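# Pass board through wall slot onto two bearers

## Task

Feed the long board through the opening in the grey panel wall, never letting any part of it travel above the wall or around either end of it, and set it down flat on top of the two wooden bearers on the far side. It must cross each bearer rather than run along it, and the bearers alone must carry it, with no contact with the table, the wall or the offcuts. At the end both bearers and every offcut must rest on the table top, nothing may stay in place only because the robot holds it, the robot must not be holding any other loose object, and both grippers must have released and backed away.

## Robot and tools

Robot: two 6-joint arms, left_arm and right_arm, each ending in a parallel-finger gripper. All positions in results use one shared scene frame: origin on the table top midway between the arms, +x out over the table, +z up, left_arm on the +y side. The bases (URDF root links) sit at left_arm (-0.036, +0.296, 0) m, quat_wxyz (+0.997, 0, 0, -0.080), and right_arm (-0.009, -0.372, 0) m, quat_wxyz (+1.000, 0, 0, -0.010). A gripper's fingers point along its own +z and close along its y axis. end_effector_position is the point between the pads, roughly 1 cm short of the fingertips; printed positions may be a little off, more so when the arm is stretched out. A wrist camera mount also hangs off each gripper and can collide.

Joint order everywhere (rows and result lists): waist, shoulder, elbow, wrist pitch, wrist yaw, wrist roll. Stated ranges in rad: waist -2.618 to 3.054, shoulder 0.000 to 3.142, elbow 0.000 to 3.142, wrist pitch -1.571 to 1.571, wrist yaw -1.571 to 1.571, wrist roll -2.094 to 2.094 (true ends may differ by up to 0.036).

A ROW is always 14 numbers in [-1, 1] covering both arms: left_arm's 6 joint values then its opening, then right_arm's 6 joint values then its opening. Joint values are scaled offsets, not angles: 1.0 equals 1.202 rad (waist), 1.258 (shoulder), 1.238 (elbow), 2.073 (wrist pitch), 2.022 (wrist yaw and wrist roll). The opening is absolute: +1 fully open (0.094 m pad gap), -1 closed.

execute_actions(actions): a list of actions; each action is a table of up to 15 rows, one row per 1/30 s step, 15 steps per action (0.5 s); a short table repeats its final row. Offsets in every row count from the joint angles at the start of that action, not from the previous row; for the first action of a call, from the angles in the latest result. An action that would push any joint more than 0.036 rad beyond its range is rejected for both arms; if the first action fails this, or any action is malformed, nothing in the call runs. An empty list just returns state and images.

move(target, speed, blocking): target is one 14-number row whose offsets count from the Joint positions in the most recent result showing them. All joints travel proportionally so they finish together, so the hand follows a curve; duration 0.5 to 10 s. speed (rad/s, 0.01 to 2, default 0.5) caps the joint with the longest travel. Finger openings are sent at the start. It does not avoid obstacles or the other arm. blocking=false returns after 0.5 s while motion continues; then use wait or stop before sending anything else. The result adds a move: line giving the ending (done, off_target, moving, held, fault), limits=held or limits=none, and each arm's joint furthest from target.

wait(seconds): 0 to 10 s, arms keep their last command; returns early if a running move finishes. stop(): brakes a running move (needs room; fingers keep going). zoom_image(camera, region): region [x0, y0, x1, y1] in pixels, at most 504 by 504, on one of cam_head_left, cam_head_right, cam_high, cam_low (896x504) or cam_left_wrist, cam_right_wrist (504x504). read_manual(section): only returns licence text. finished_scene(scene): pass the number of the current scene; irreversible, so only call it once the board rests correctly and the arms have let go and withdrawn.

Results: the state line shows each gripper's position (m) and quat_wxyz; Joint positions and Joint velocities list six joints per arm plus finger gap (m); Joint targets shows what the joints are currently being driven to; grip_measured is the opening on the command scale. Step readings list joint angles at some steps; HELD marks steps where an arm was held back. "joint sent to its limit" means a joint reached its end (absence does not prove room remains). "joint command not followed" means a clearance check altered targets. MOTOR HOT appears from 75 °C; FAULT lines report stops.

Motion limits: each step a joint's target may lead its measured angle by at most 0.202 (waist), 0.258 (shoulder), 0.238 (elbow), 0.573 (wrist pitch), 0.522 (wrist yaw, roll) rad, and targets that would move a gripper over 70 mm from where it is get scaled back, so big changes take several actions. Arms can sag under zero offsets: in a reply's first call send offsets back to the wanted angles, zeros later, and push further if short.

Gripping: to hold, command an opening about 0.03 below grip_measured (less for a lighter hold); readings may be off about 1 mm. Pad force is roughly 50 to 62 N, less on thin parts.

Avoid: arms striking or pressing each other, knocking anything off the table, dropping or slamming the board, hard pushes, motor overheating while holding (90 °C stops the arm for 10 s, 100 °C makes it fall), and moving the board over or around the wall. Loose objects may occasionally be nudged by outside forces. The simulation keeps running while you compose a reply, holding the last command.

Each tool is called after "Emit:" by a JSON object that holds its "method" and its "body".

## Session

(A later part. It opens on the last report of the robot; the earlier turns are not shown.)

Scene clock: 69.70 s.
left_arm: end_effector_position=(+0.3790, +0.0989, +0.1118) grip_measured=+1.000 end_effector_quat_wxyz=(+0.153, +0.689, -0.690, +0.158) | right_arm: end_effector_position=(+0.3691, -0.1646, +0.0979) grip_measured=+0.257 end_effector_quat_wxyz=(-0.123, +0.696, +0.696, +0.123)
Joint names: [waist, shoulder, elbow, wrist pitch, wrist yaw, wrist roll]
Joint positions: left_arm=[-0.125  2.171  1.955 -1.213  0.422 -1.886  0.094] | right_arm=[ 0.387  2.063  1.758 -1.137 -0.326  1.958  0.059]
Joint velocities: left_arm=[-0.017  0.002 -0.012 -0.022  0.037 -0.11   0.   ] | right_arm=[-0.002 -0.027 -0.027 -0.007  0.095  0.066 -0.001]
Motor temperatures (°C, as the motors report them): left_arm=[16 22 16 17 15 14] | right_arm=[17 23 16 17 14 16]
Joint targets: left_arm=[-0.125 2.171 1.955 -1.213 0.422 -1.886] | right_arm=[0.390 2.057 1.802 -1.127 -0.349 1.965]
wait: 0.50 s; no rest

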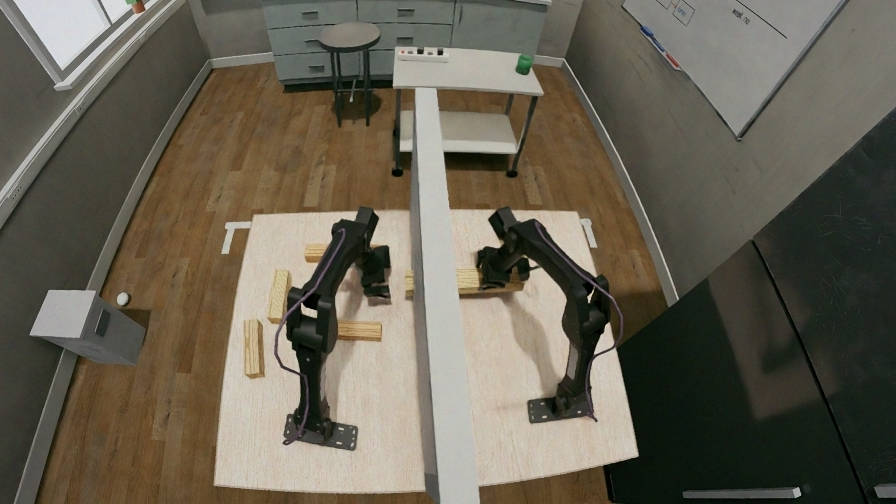

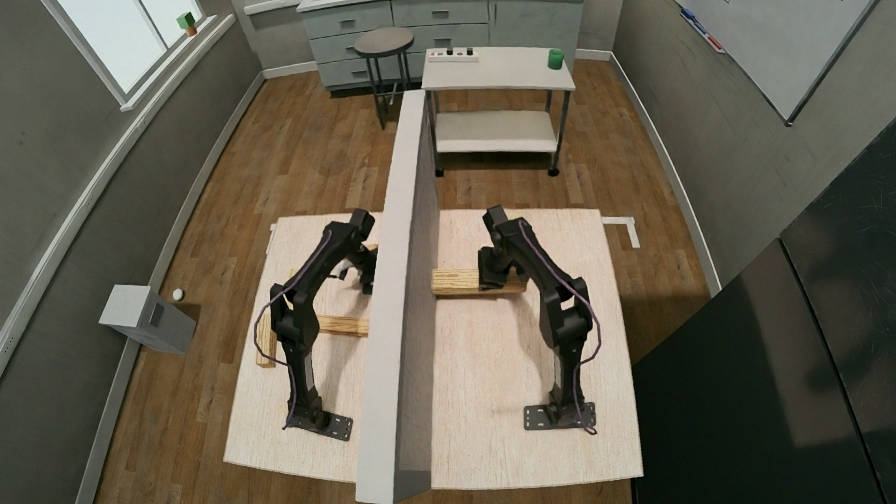

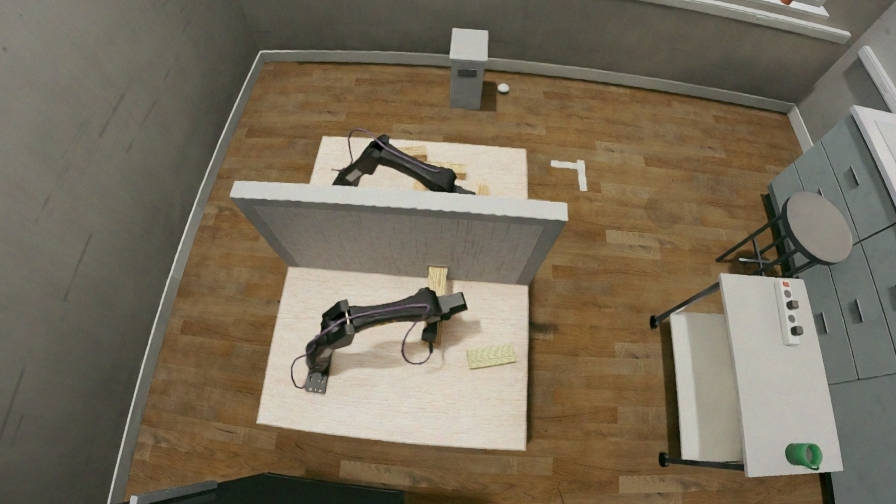

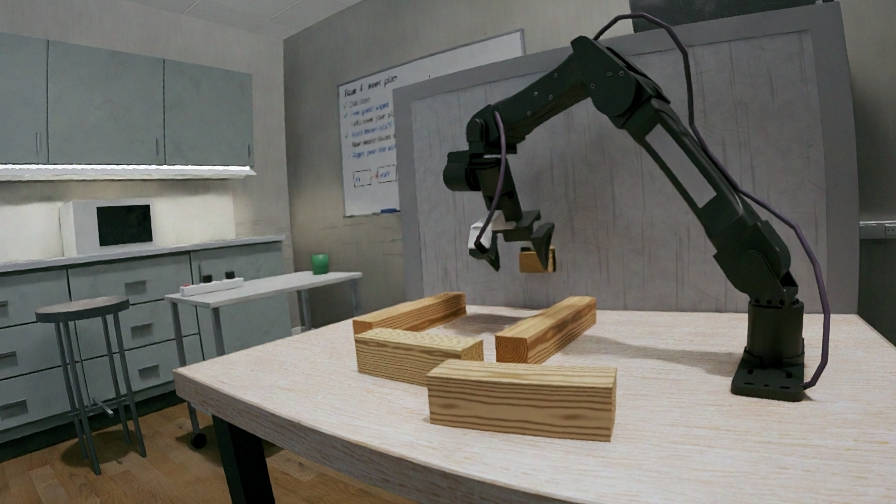

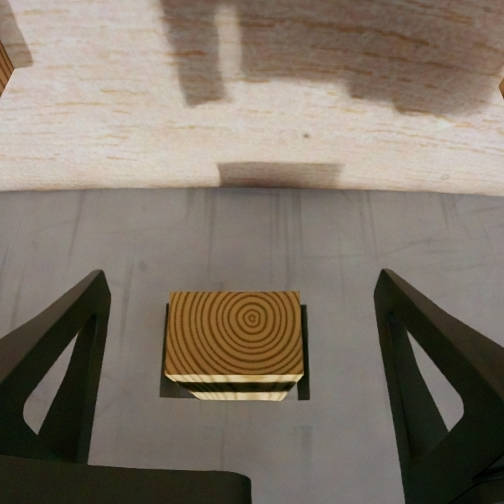

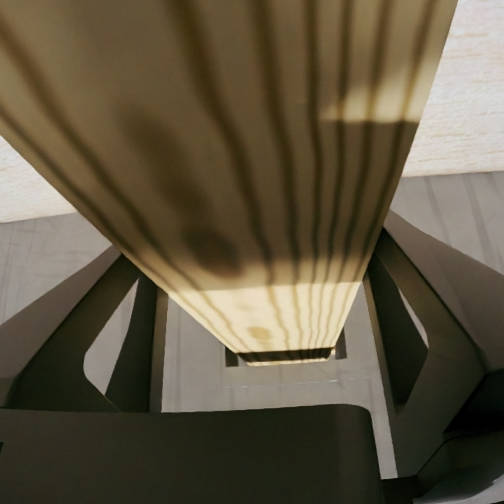

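Emit:
{"method": "execute_actions", "body": {"actions": [[[-0.0065,0.0034,0.0250,0.0003,-0.0010,-0.0047,1,0.0079,-0.0010,0.0413,0.0045,-0.0109,0.0074,0.1],[-0.0130,0.0068,0.0298,0.0007,-0.0019,-0.0094,1,0.0133,0.0027,0.0471,0.0042,-0.0104,0.0113,0.1],[-0.0196,0.0102,0.0345,0.0010,-0.0029,-0.0140,1,0.0187,0.0065,0.0529,0.0038,-0.0099,0.0152,0.1],[-0.0261,0.0136,0.0393,0.0014,-0.0039,-0.0187,1,0.0242,0.0103,0.0588,0.0035,-0.0094,0.0191,0.1],[-0.0326,0.0170,0.0441,0.0017,-0.0048,-0.0234,1,0.0296,0.0140,0.0646,0.0032,-0.0089,0.0230,0.1],[-0.0391,0.0204,0.0489,0.0020,-0.0058,-0.0281,1,0.0350,0.0178,0.0704,0.0029,-0.0084,0.0269,0.1],[-0.0456,0.0238,0.0537,0.0024,-0.0068,-0.0327,1,0.0404,0.0216,0.0762,0.0026,-0.0079,0.0309,0.1],[-0.0522,0.0272,0.0584,0.0027,-0.0077,-0.0374,1,0.0458,0.0253,0.0820,0.0022,-0.0074,0.0348,0.1],[-0.0587,0.0306,0.0632,0.0031,-0.0087,-0.0421,1,0.0512,0.0291,0.0878,0.0019,-0.0069,0.0387,0.1],[-0.0652,0.0340,0.0680,0.0034,-0.0097,-0.0468,1,0.0566,0.0329,0.0936,0.0016,-0.0064,0.0426,0.1],[-0.0717,0.0374,0.0728,0.0037,-0.0106,-0.0514,1,0.0620,0.0366,0.0994,0.0013,-0.0059,0.0465,0.1],[-0.0782,0.0408,0.0776,0.0041,-0.0116,-0.0561,1,0.0675,0.0404,0.1053,0.0010,-0.0054,0.0504,0.1],[-0.0848,0.0442,0.0823,0.0044,-0.0126,-0.0608,1,0.0729,0.0442,0.1111,0.0006,-0.0049,0.0543,0.1],[-0.0913,0.0476,0.0871,0.0048,-0.0135,-0.0608,1,0.0783,0.0479,0.1169,0.0003,-0.0044,0.0543,0.1],[-0.0978,0.0510,0.0919,0.0051,-0.0145,-0.0608,1,0.0837,0.0517,0.1227,0,-0.0039,0.0543,0.1]]]}}

Emit:
{"method": "wait", "body": {"seconds": 0.5}}

Scene clock: 72.43 s.
left_arm: end_effector_position=(+0.3745, +0.0537, +0.1141) grip_measured=+1.000 end_effector_quat_wxyz=(+0.155, +0.685, -0.694, +0.158) | right_arm: end_effector_position=(+0.3712, -0.1263, +0.0976) grip_measured=+0.257 end_effector_quat_wxyz=(-0.124, +0.695, +0.697, +0.124)
Joint names: [waist, shoulder, elbow, wrist pitch, wrist yaw, wrist roll]
Joint positions: left_arm=[-0.225  2.213  2.029 -1.207  0.411 -1.98   0.094] | right_arm=[ 0.47   2.127  1.853 -1.139 -0.316  2.042  0.059]
Joint velocities: left_arm=[-0.222  0.149  0.154 -0.022 -0.037 -0.081  0.   ] | right_arm=[ 0.188  0.144  0.198 -0.022  0.037  0.125 -0.   ]
Motor temperatures (°C, as the motors report them): left_arm=[16 22 17 17 15 14] | right_arm=[17 23 16 17 14 16]
Joint targets: left_arm=[-0.243 2.236 2.068 -1.203 0.392 -2.009] | right_arm=[0.488 2.128 1.910 -1.137 -0.334 2.068]
Step readings (joint positions):
0: left_arm=[-0.125 2.171 1.955 -1.213 0.422 -1.886] | right_arm=[0.387 2.063 1.758 -1.137 -0.326 1.959]
1: left_arm=[-0.125 2.171 1.955 -1.213 0.422 -1.886] | right_arm=[0.387 2.063 1.758 -1.137 -0.326 1.960]
2: left_arm=[-0.126 2.171 1.955 -1.213 0.422 -1.888] | right_arm=[0.388 2.064 1.760 -1.138 -0.325 1.963]
4: left_arm=[-0.130 2.172 1.957 -1.214 0.421 -1.897] | right_arm=[0.392 2.072 1.773 -1.139 -0.322 1.971]
8: left_arm=[-0.158 2.184 1.986 -1.212 0.418 -1.924] | right_arm=[0.416 2.092 1.804 -1.139 -0.317 1.995]
15: Joint positions above

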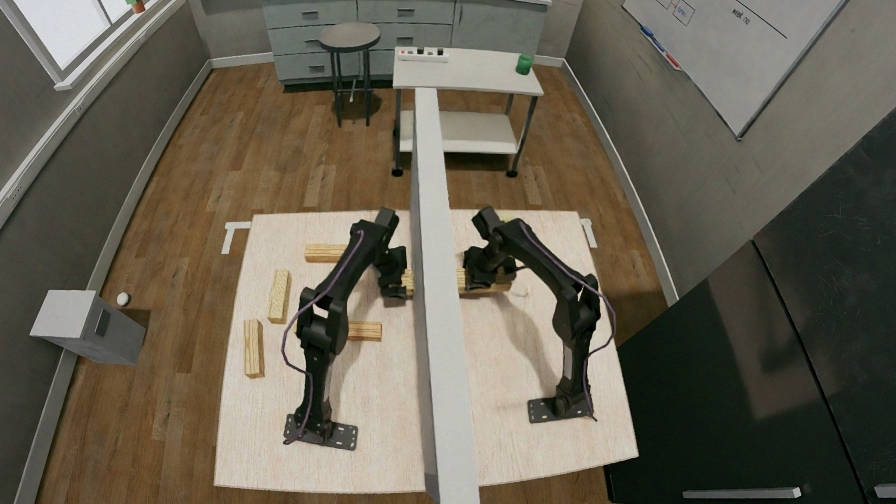

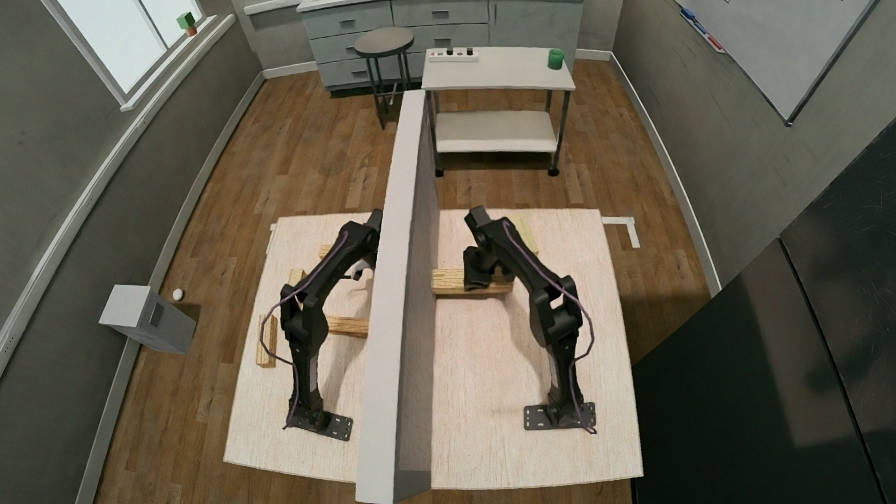

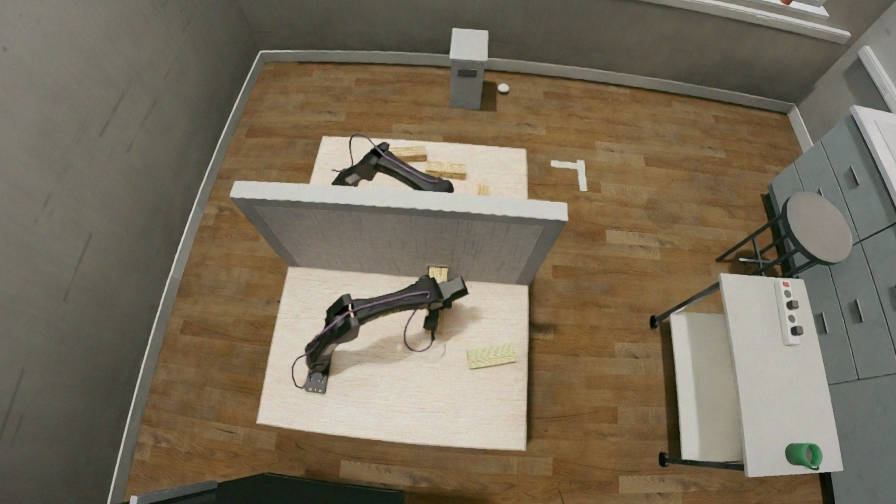

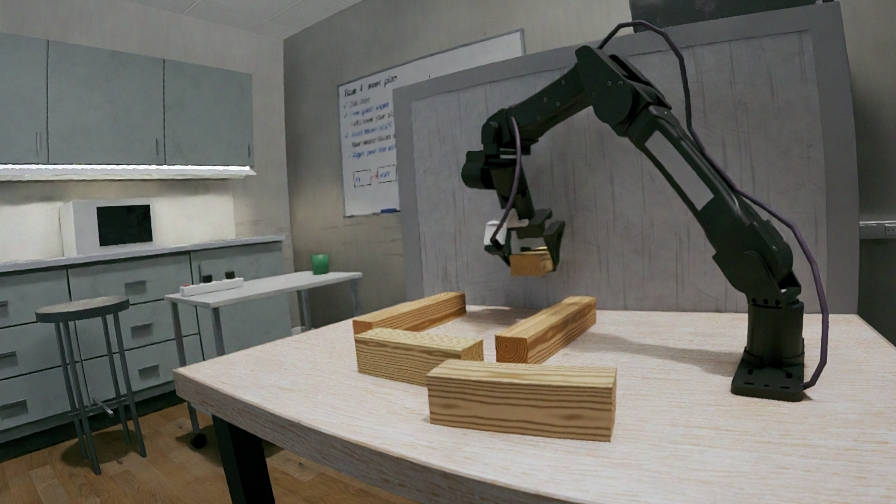

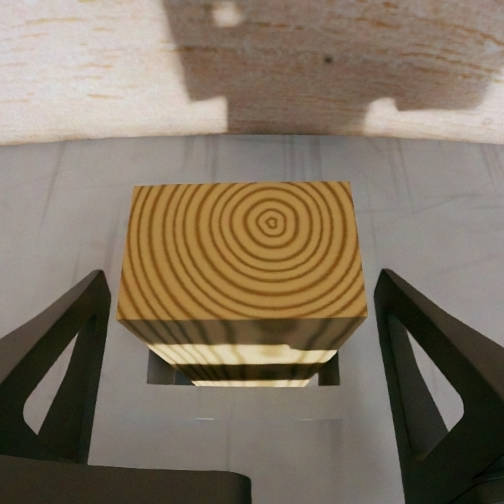

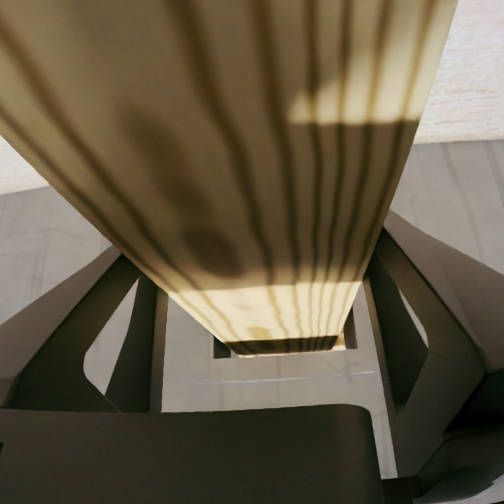

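Scene clock: 72.93 s.
left_arm: end_effector_position=(+0.3722, +0.0456, +0.1109) grip_measured=+1.000 end_effector_quat_wxyz=(+0.155, +0.686, -0.694, +0.153) | right_arm: end_effector_position=(+0.3697, -0.1195, +0.0970) grip_measured=+0.257 end_effector_quat_wxyz=(-0.124, +0.696, +0.696, +0.122)
Joint names: [waist, shoulder, elbow, wrist pitch, wrist yaw, wrist roll]
Joint positions: left_arm=[-0.245  2.224  2.035 -1.203  0.403 -2.002  0.094] | right_arm=[ 0.486  2.136  1.864 -1.139 -0.312  2.061  0.059]
Joint velocities: left_arm=[ 0.002  0.007  0.007 -0.022 -0.022 -0.007  0.   ] | right_arm=[-0.022 -0.007 -0.007  0.081 -0.037 -0.007  0.001]
Motor temperatures (°C, as the motors report them): left_arm=[16 22 17 17 15 14] | right_arm=[17 23 17 17 14 16]
Joint targets: left_arm=[-0.243 2.235 2.068 -1.203 0.392 -2.008] | right_arm=[0.488 2.128 1.910 -1.137 -0.334 2.068]
wait: 0.50 s; no rest

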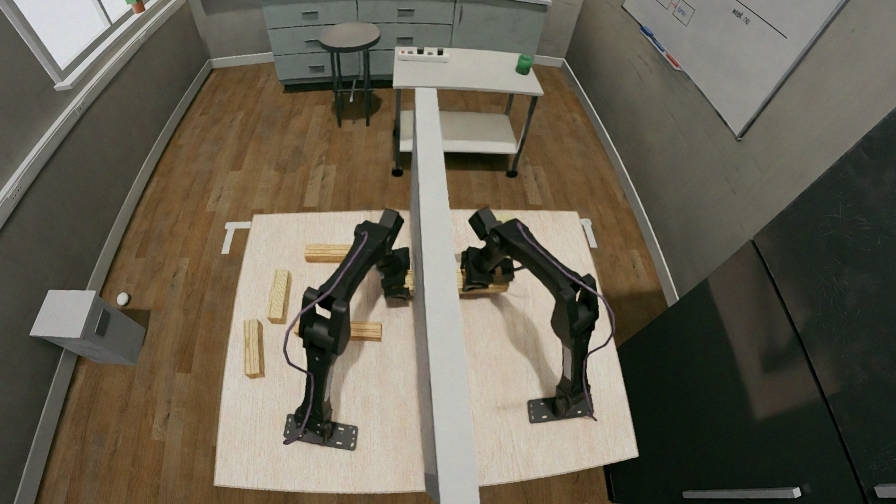

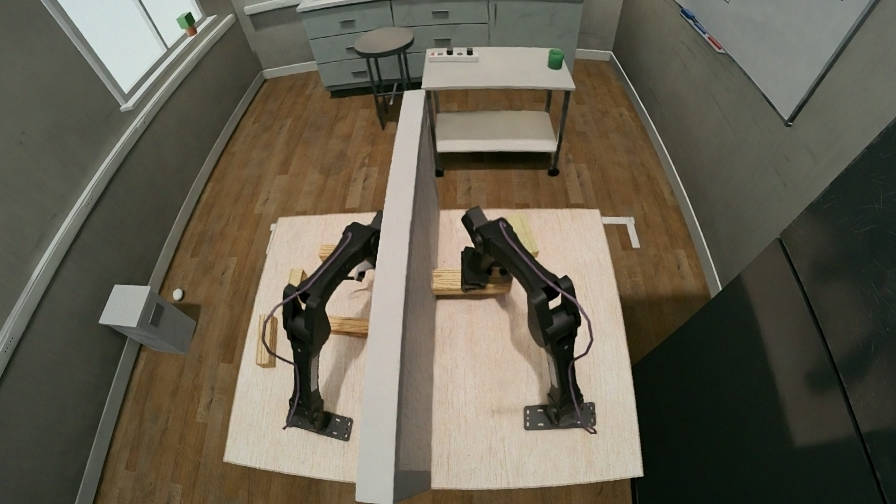

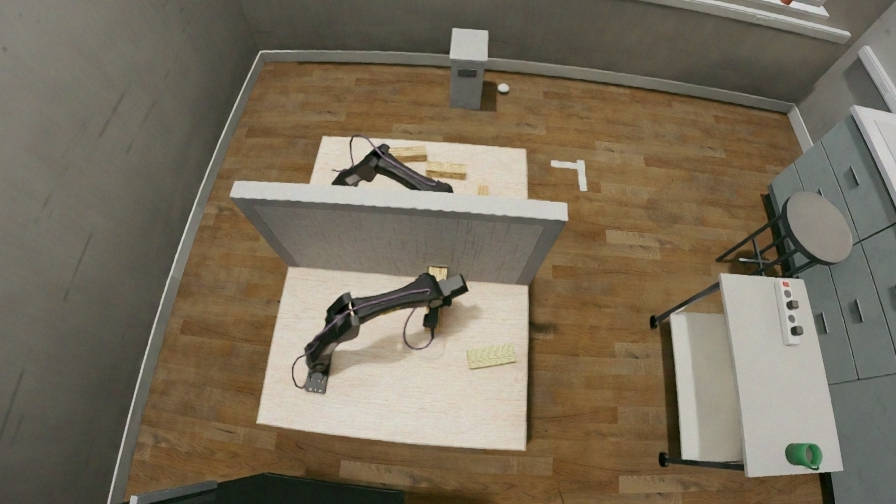

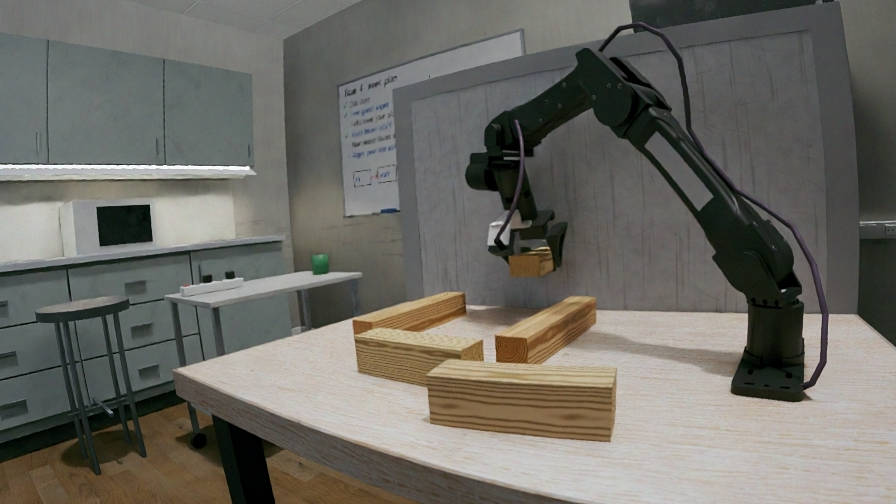

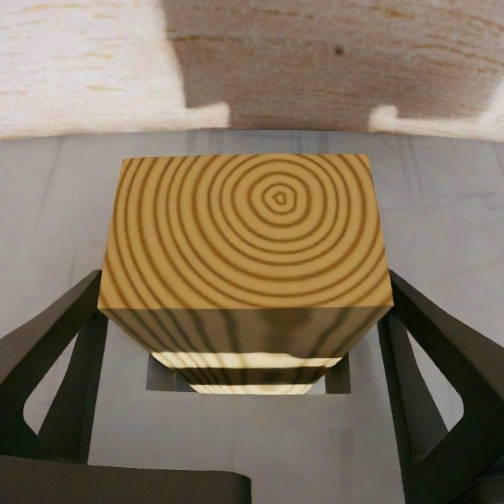

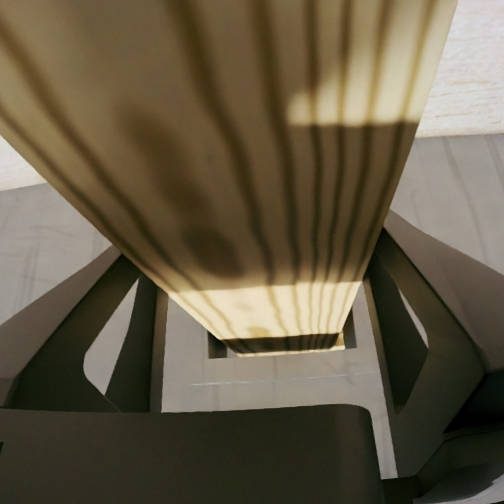

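Emit:
{"method": "execute_actions", "body": {"actions": [[[0.0017,0.0105,0.0267,0.0016,-0.0054,-0.0030,1,0.0017,-0.0045,0.0372,0.0031,-0.0109,0.0035,0.1],[0.0017,0.0123,0.0267,0.0032,-0.0054,-0.0030,1,0.0017,-0.0027,0.0372,0.0053,-0.0109,0.0035,0.1],[0.0017,0.0141,0.0267,0.0048,-0.0054,-0.0030,1,0.0017,-0.0008,0.0372,0.0075,-0.0109,0.0035,0.1],[0.0017,0.0159,0.0267,0.0063,-0.0054,-0.0030,1,0.0017,0.0010,0.0372,0.0096,-0.0109,0.0035,0.1]]]}}

Scene clock: 73.87 s.
left_arm: end_effector_position=(+0.3744, +0.0447, +0.1113) grip_measured=+1.000 end_effector_quat_wxyz=(+0.153, +0.686, -0.694, +0.158) | right_arm: end_effector_position=(+0.3699, -0.1193, +0.0970) grip_measured=+0.257 end_effector_quat_wxyz=(-0.124, +0.696, +0.696, +0.123)
Joint names: [waist, shoulder, elbow, wrist pitch, wrist yaw, wrist roll]
Joint positions: left_arm=[-0.245  2.224  2.035 -1.193  0.403 -2.004  0.094] | right_arm=[ 0.486  2.136  1.864 -1.138 -0.312  2.061  0.059]
Joint velocities: left_arm=[ 0.007 -0.022 -0.002  0.037 -0.007  0.007  0.   ] | right_arm=[-0.007  0.007  0.007 -0.022 -0.066 -0.007 -0.   ]
Motor temperatures (°C, as the motors report them): left_arm=[16 22 17 17 15 14] | right_arm=[17 24 17 17 14 16]
Joint targets: left_arm=[-0.243 2.244 2.069 -1.190 0.392 -2.009] | right_arm=[0.488 2.137 1.910 -1.119 -0.335 2.068]
Step readings (joint positions):
0: left_arm=[-0.245 2.224 2.035 -1.203 0.403 -2.003] | right_arm=[0.486 2.136 1.864 -1.139 -0.312 2.061]
1: left_arm=[-0.245 2.224 2.035 -1.203 0.403 -2.003] | right_arm=[0.486 2.136 1.864 -1.139 -0.312 2.061]
2: left_arm=[-0.245 2.224 2.035 -1.203 0.403 -2.004] | right_arm=[0.486 2.136 1.864 -1.139 -0.312 2.061]
4: left_arm=[-0.245 2.224 2.035 -1.200 0.403 -2.004] | right_arm=[0.486 2.136 1.864 -1.139 -0.312 2.061]
8: left_arm=[-0.245 2.224 2.035 -1.195 0.403 -2.004] | right_arm=[0.486 2.136 1.864 -1.138 -0.312 2.061]
15: Joint positions above

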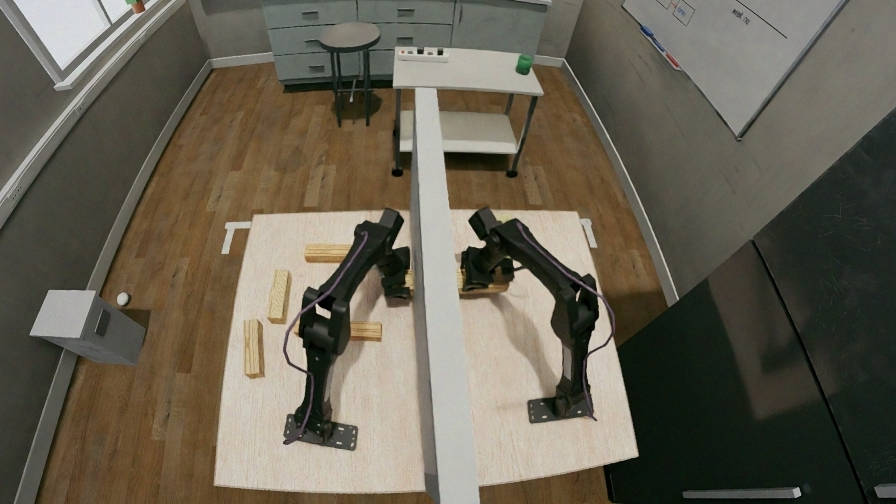

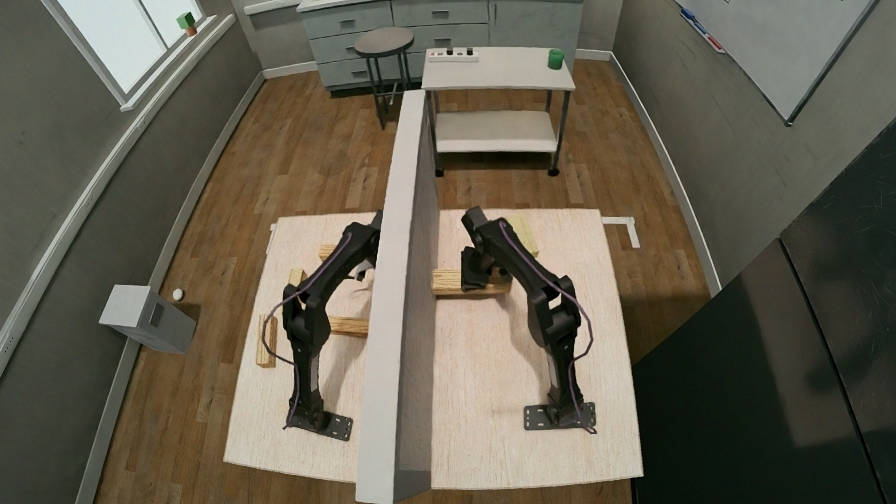

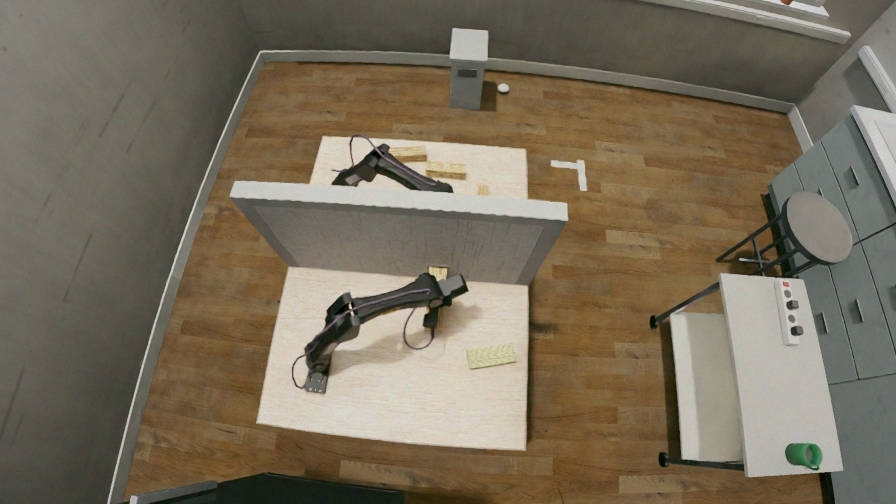

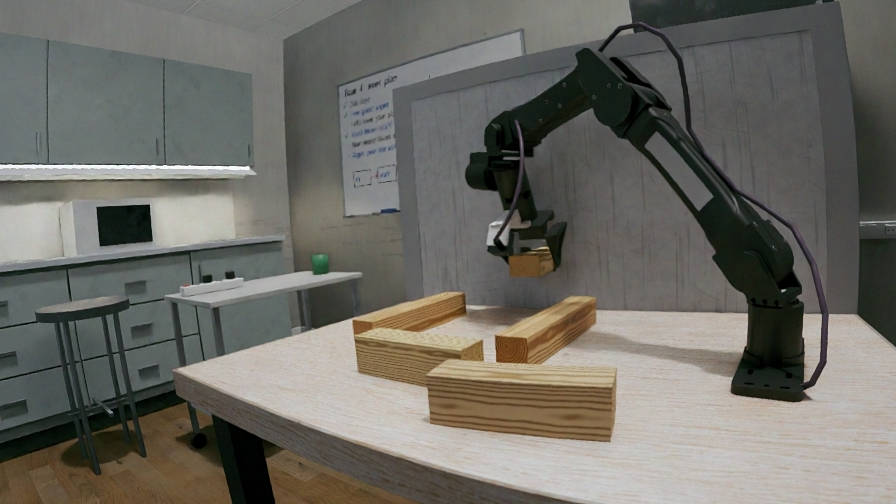

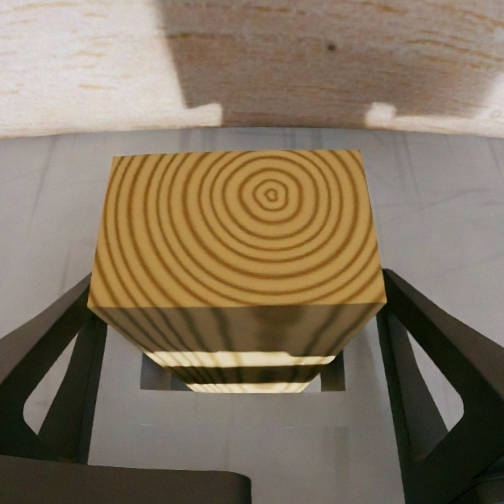

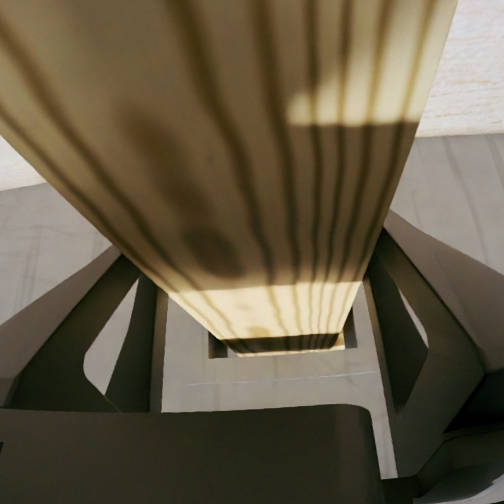

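Emit:
{"method": "execute_actions", "body": {"actions": [[[0.0017,0.0245,0.0275,0.0014,-0.0054,-0.0025,1,0.0017,0.0090,0.0372,0.0145,-0.0114,0.0035,0.1],[0.0017,0.0245,0.0275,0.0014,-0.0054,-0.0025,1,0.0017,0.0090,0.0372,0.0145,-0.0114,0.0035,0.1],[0.0017,0.0245,0.0275,0.0014,-0.0054,-0.0025,1,0.0017,0.0090,0.0372,0.0145,-0.0114,0.0035,0.1],[0.0017,0.0159,0.0275,0.0014,-0.0054,-0.0025,1,0.0017,0.0010,0.0372,0.0092,-0.0114,0.0035,0.1]]]}}

Scene clock: 74.67 s.
left_arm: end_effector_position=(+0.3748, +0.0446, +0.1056) grip_measured=+1.000 end_effector_quat_wxyz=(+0.154, +0.687, -0.693, +0.153) | right_arm: end_effector_position=(+0.3712, -0.1180, +0.0951) grip_measured=+0.257 end_effector_quat_wxyz=(-0.125, +0.696, +0.696, +0.124)
Joint names: [waist, shoulder, elbow, wrist pitch, wrist yaw, wrist roll]
Joint positions: left_arm=[-0.245  2.236  2.035 -1.19   0.402 -2.004  0.094] | right_arm=[ 0.486  2.141  1.864 -1.13  -0.316  2.062  0.059]
Joint velocities: left_arm=[-0.017  0.012 -0.002 -0.037  0.051 -0.081  0.   ] | right_arm=[-0.007 -0.012 -0.022  0.051 -0.051 -0.022  0.   ]
Motor temperatures (°C, as the motors report them): left_arm=[16 22 17 17 15 14] | right_arm=[17 24 17 17 14 16]
Joint targets: left_arm=[-0.243 2.244 2.069 -1.190 0.392 -2.008] | right_arm=[0.488 2.137 1.910 -1.119 -0.335 2.069]
Step readings (joint positions):
0: left_arm=[-0.245 2.224 2.035 -1.192 0.403 -2.004] | right_arm=[0.486 2.136 1.864 -1.138 -0.312 2.061]
1: left_arm=[-0.245 2.225 2.035 -1.192 0.403 -2.004] | right_arm=[0.486 2.137 1.864 -1.138 -0.312 2.062]
2: left_arm=[-0.245 2.227 2.035 -1.191 0.403 -2.004] | right_arm=[0.486 2.139 1.864 -1.135 -0.312 2.062]
4: left_arm=[-0.245 2.233 2.035 -1.191 0.403 -2.004] | right_arm=[0.486 2.141 1.864 -1.131 -0.316 2.062]
8: left_arm=[-0.245 2.236 2.035 -1.191 0.402 -2.004] | right_arm=[0.486 2.141 1.864 -1.130 -0.316 2.062]
15: Joint positions above

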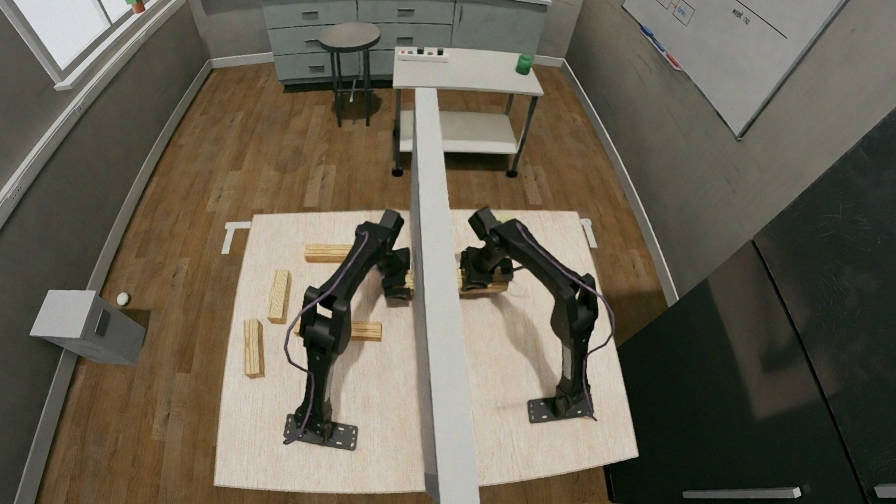

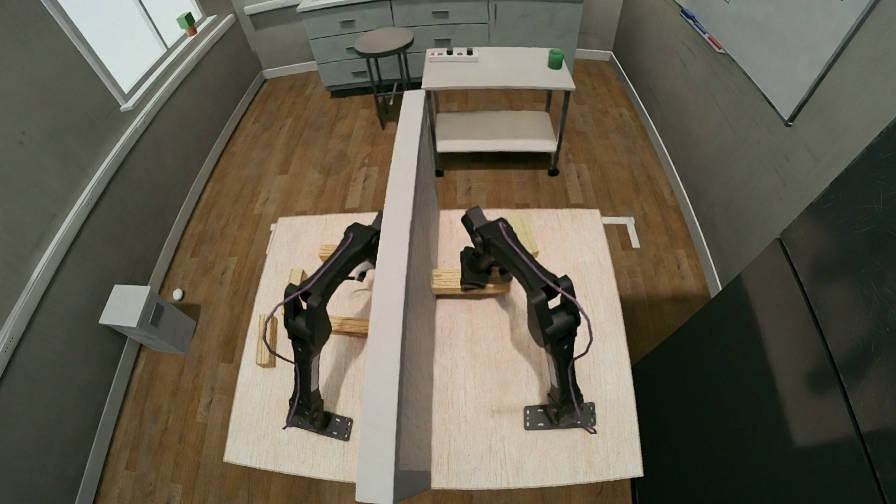

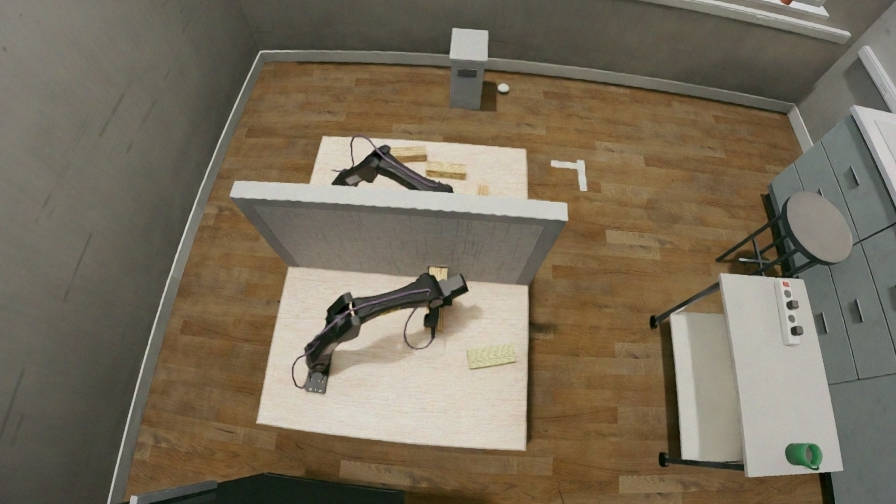

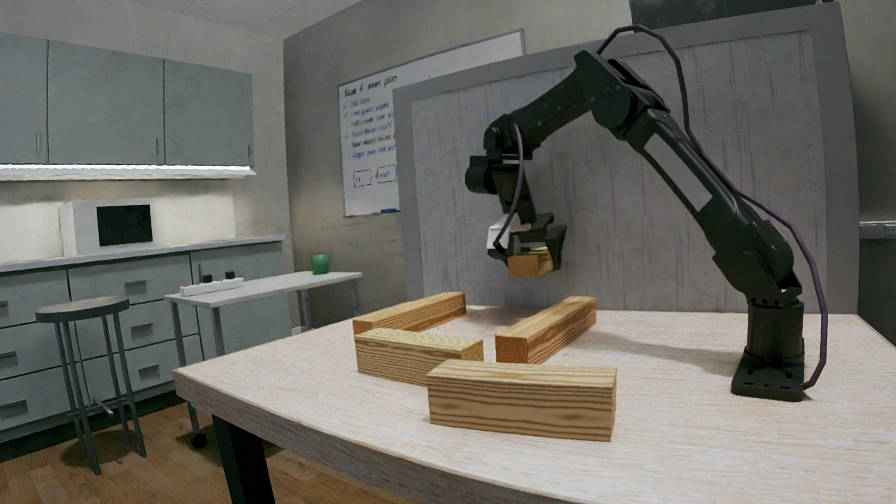

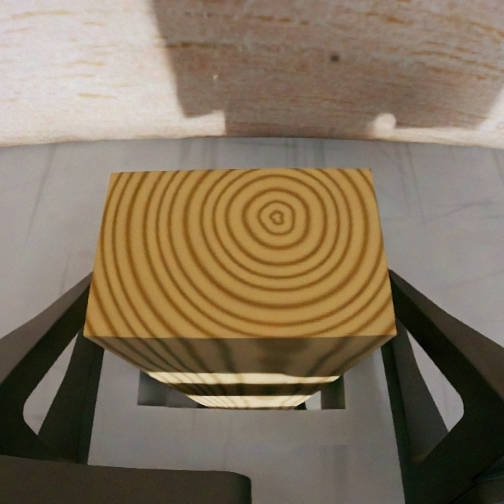

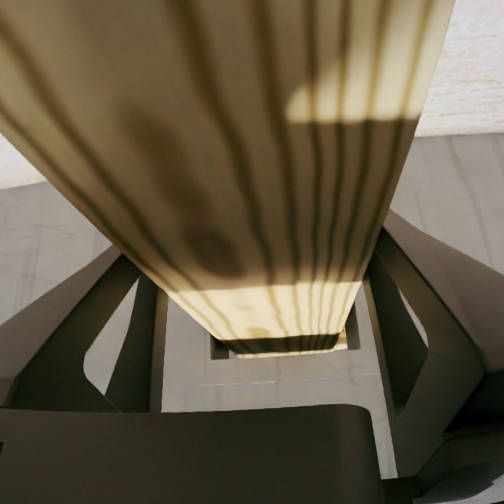

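Emit:
{"method": "execute_actions", "body": {"actions": [[[0.0017,0.0064,0.0275,0,-0.0049,-0.0020,0.1,0.0017,-0.0032,0.0372,0.0053,-0.0094,0.0035,0.1]],[[0.0017,0.0064,0.0275,0,-0.0049,-0.0020,0.1,0.0,-0.0032,0.0200,0.0020,-0.0040,0.0,1],[0.0017,0.0064,0.0275,0,-0.0049,-0.0020,0.1,0.0,-0.0032,0.0150,0.0010,-0.0020,0.0,1],[0.0017,0.0064,0.0275,0,-0.0049,-0.0020,0.1,0.0,-0.0032,0.0080,0.0,0.0,0.0,1]]]}}

Scene clock: 75.93 s.
left_arm: end_effector_position=(+0.3760, +0.0450, +0.1055) grip_measured=+0.255 end_effector_quat_wxyz=(+0.152, +0.688, -0.693, +0.154) | right_arm: end_effector_position=(+0.3722, -0.1173, +0.0957) grip_measured=+1.000 end_effector_quat_wxyz=(-0.125, +0.696, +0.696, +0.127)
Joint names: [waist, shoulder, elbow, wrist pitch, wrist yaw, wrist roll]
Joint positions: left_arm=[-0.245  2.236  2.035 -1.187  0.398 -2.007  0.059] | right_arm=[ 0.486  2.141  1.866 -1.127 -0.317  2.062  0.094]
Joint velocities: left_arm=[ 0.012 -0.007  0.002 -0.007 -0.066  0.022 -0.001] | right_arm=[ 0.007 -0.007  0.017 -0.022 -0.066  0.051  0.   ]
Motor temperatures (°C, as the motors report them): left_arm=[16 22 17 17 15 14] | right_arm=[17 24 17 17 14 16]
Joint targets: left_arm=[-0.243 2.245 2.069 -1.187 0.389 -2.012] | right_arm=[0.486 2.137 1.876 -1.130 -0.317 2.062]
Step readings (joint positions; steps 1 to 15: 1st action; 16 to 30: 2nd action):
0: left_arm=[-0.245 2.236 2.035 -1.190 0.402 -2.004] | right_arm=[0.486 2.141 1.864 -1.130 -0.316 2.062]
1: left_arm=[-0.245 2.236 2.035 -1.190 0.402 -2.004] | right_arm=[0.486 2.141 1.864 -1.130 -0.316 2.062]
2: left_arm=[-0.245 2.236 2.035 -1.190 0.402 -2.004] | right_arm=[0.486 2.141 1.864 -1.130 -0.316 2.062]
4: left_arm=[-0.245 2.236 2.035 -1.188 0.401 -2.007] | right_arm=[0.486 2.141 1.865 -1.130 -0.317 2.062]
8: left_arm=[-0.245 2.236 2.035 -1.187 0.399 -2.008] | right_arm=[0.486 2.141 1.866 -1.130 -0.317 2.062]
15: left_arm=[-0.245 2.236 2.035 -1.187 0.399 -2.008] | right_arm=[0.486 2.141 1.866 -1.130 -0.317 2.062]
16: left_arm=[-0.245 2.236 2.035 -1.187 0.399 -2.008] | right_arm=[0.486 2.141 1.866 -1.130 -0.317 2.062]
17: left_arm=[-0.245 2.236 2.035 -1.187 0.398 -2.008] | right_arm=[0.486 2.141 1.866 -1.128 -0.317 2.062]
19: left_arm=[-0.245 2.236 2.035 -1.187 0.398 -2.007] | right_arm=[0.486 2.141 1.866 -1.127 -0.317 2.062]
23: left_arm=[-0.245 2.236 2.035 -1.187 0.398 -2.007] | right_arm=[0.486 2.141 1.866 -1.127 -0.317 2.062]
30: Joint positions above

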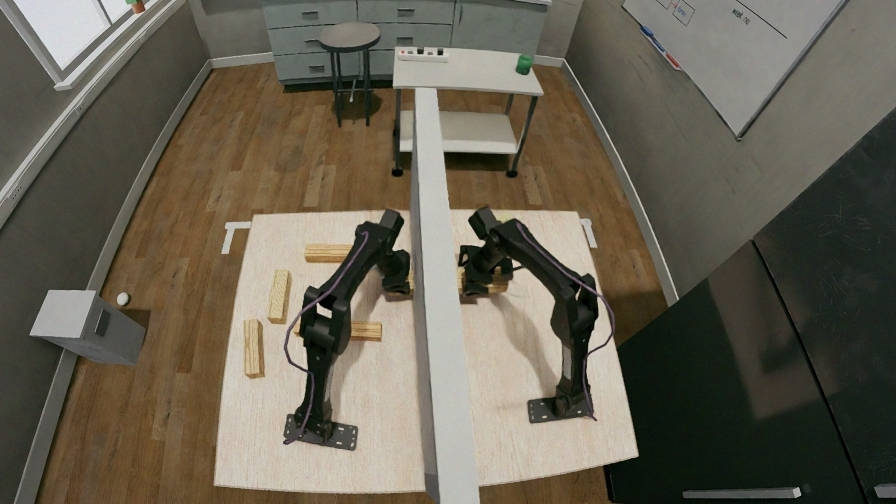

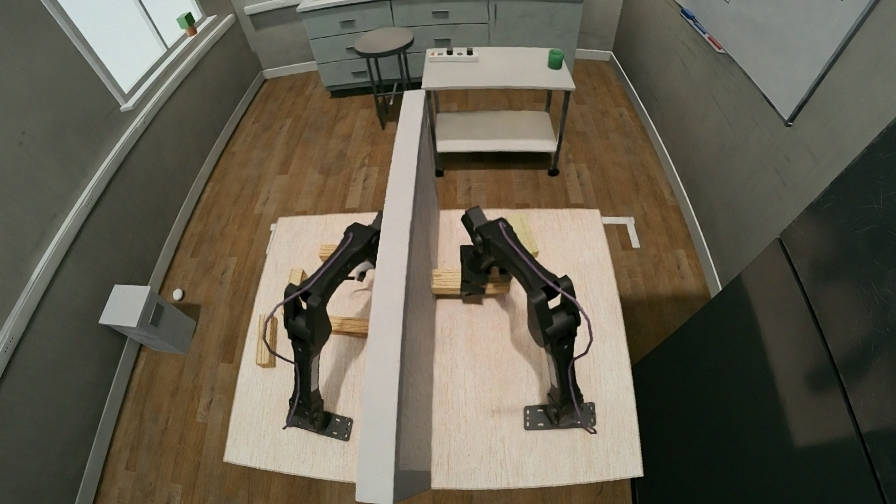

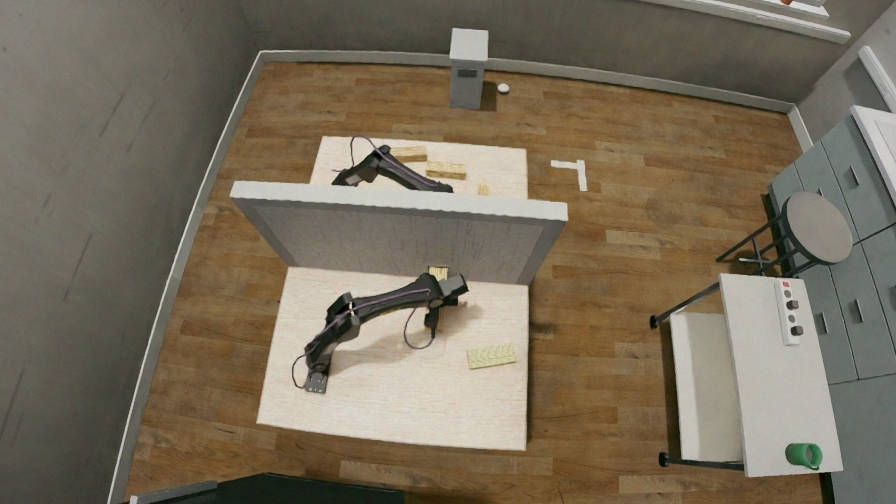

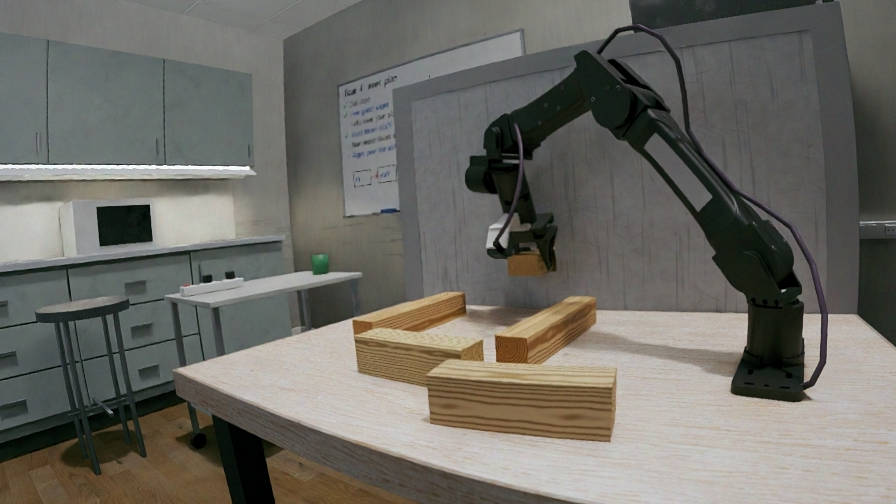

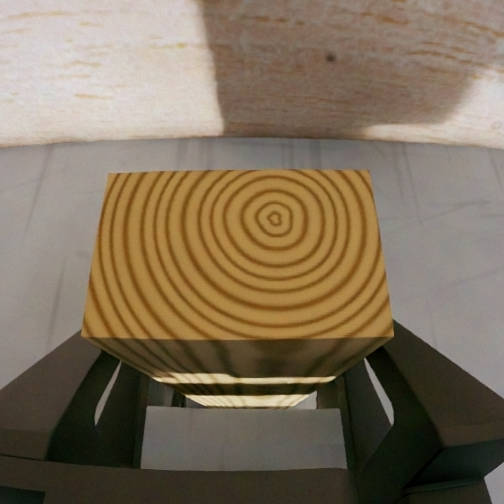

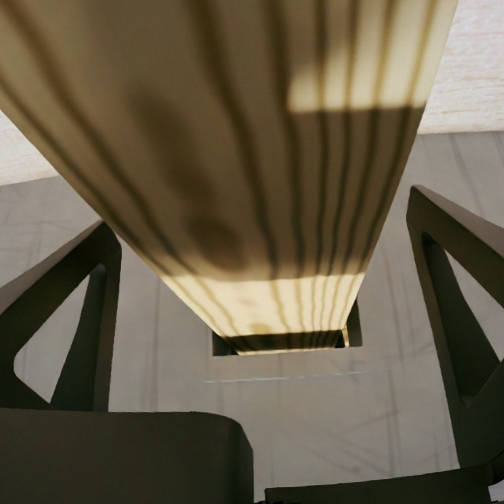

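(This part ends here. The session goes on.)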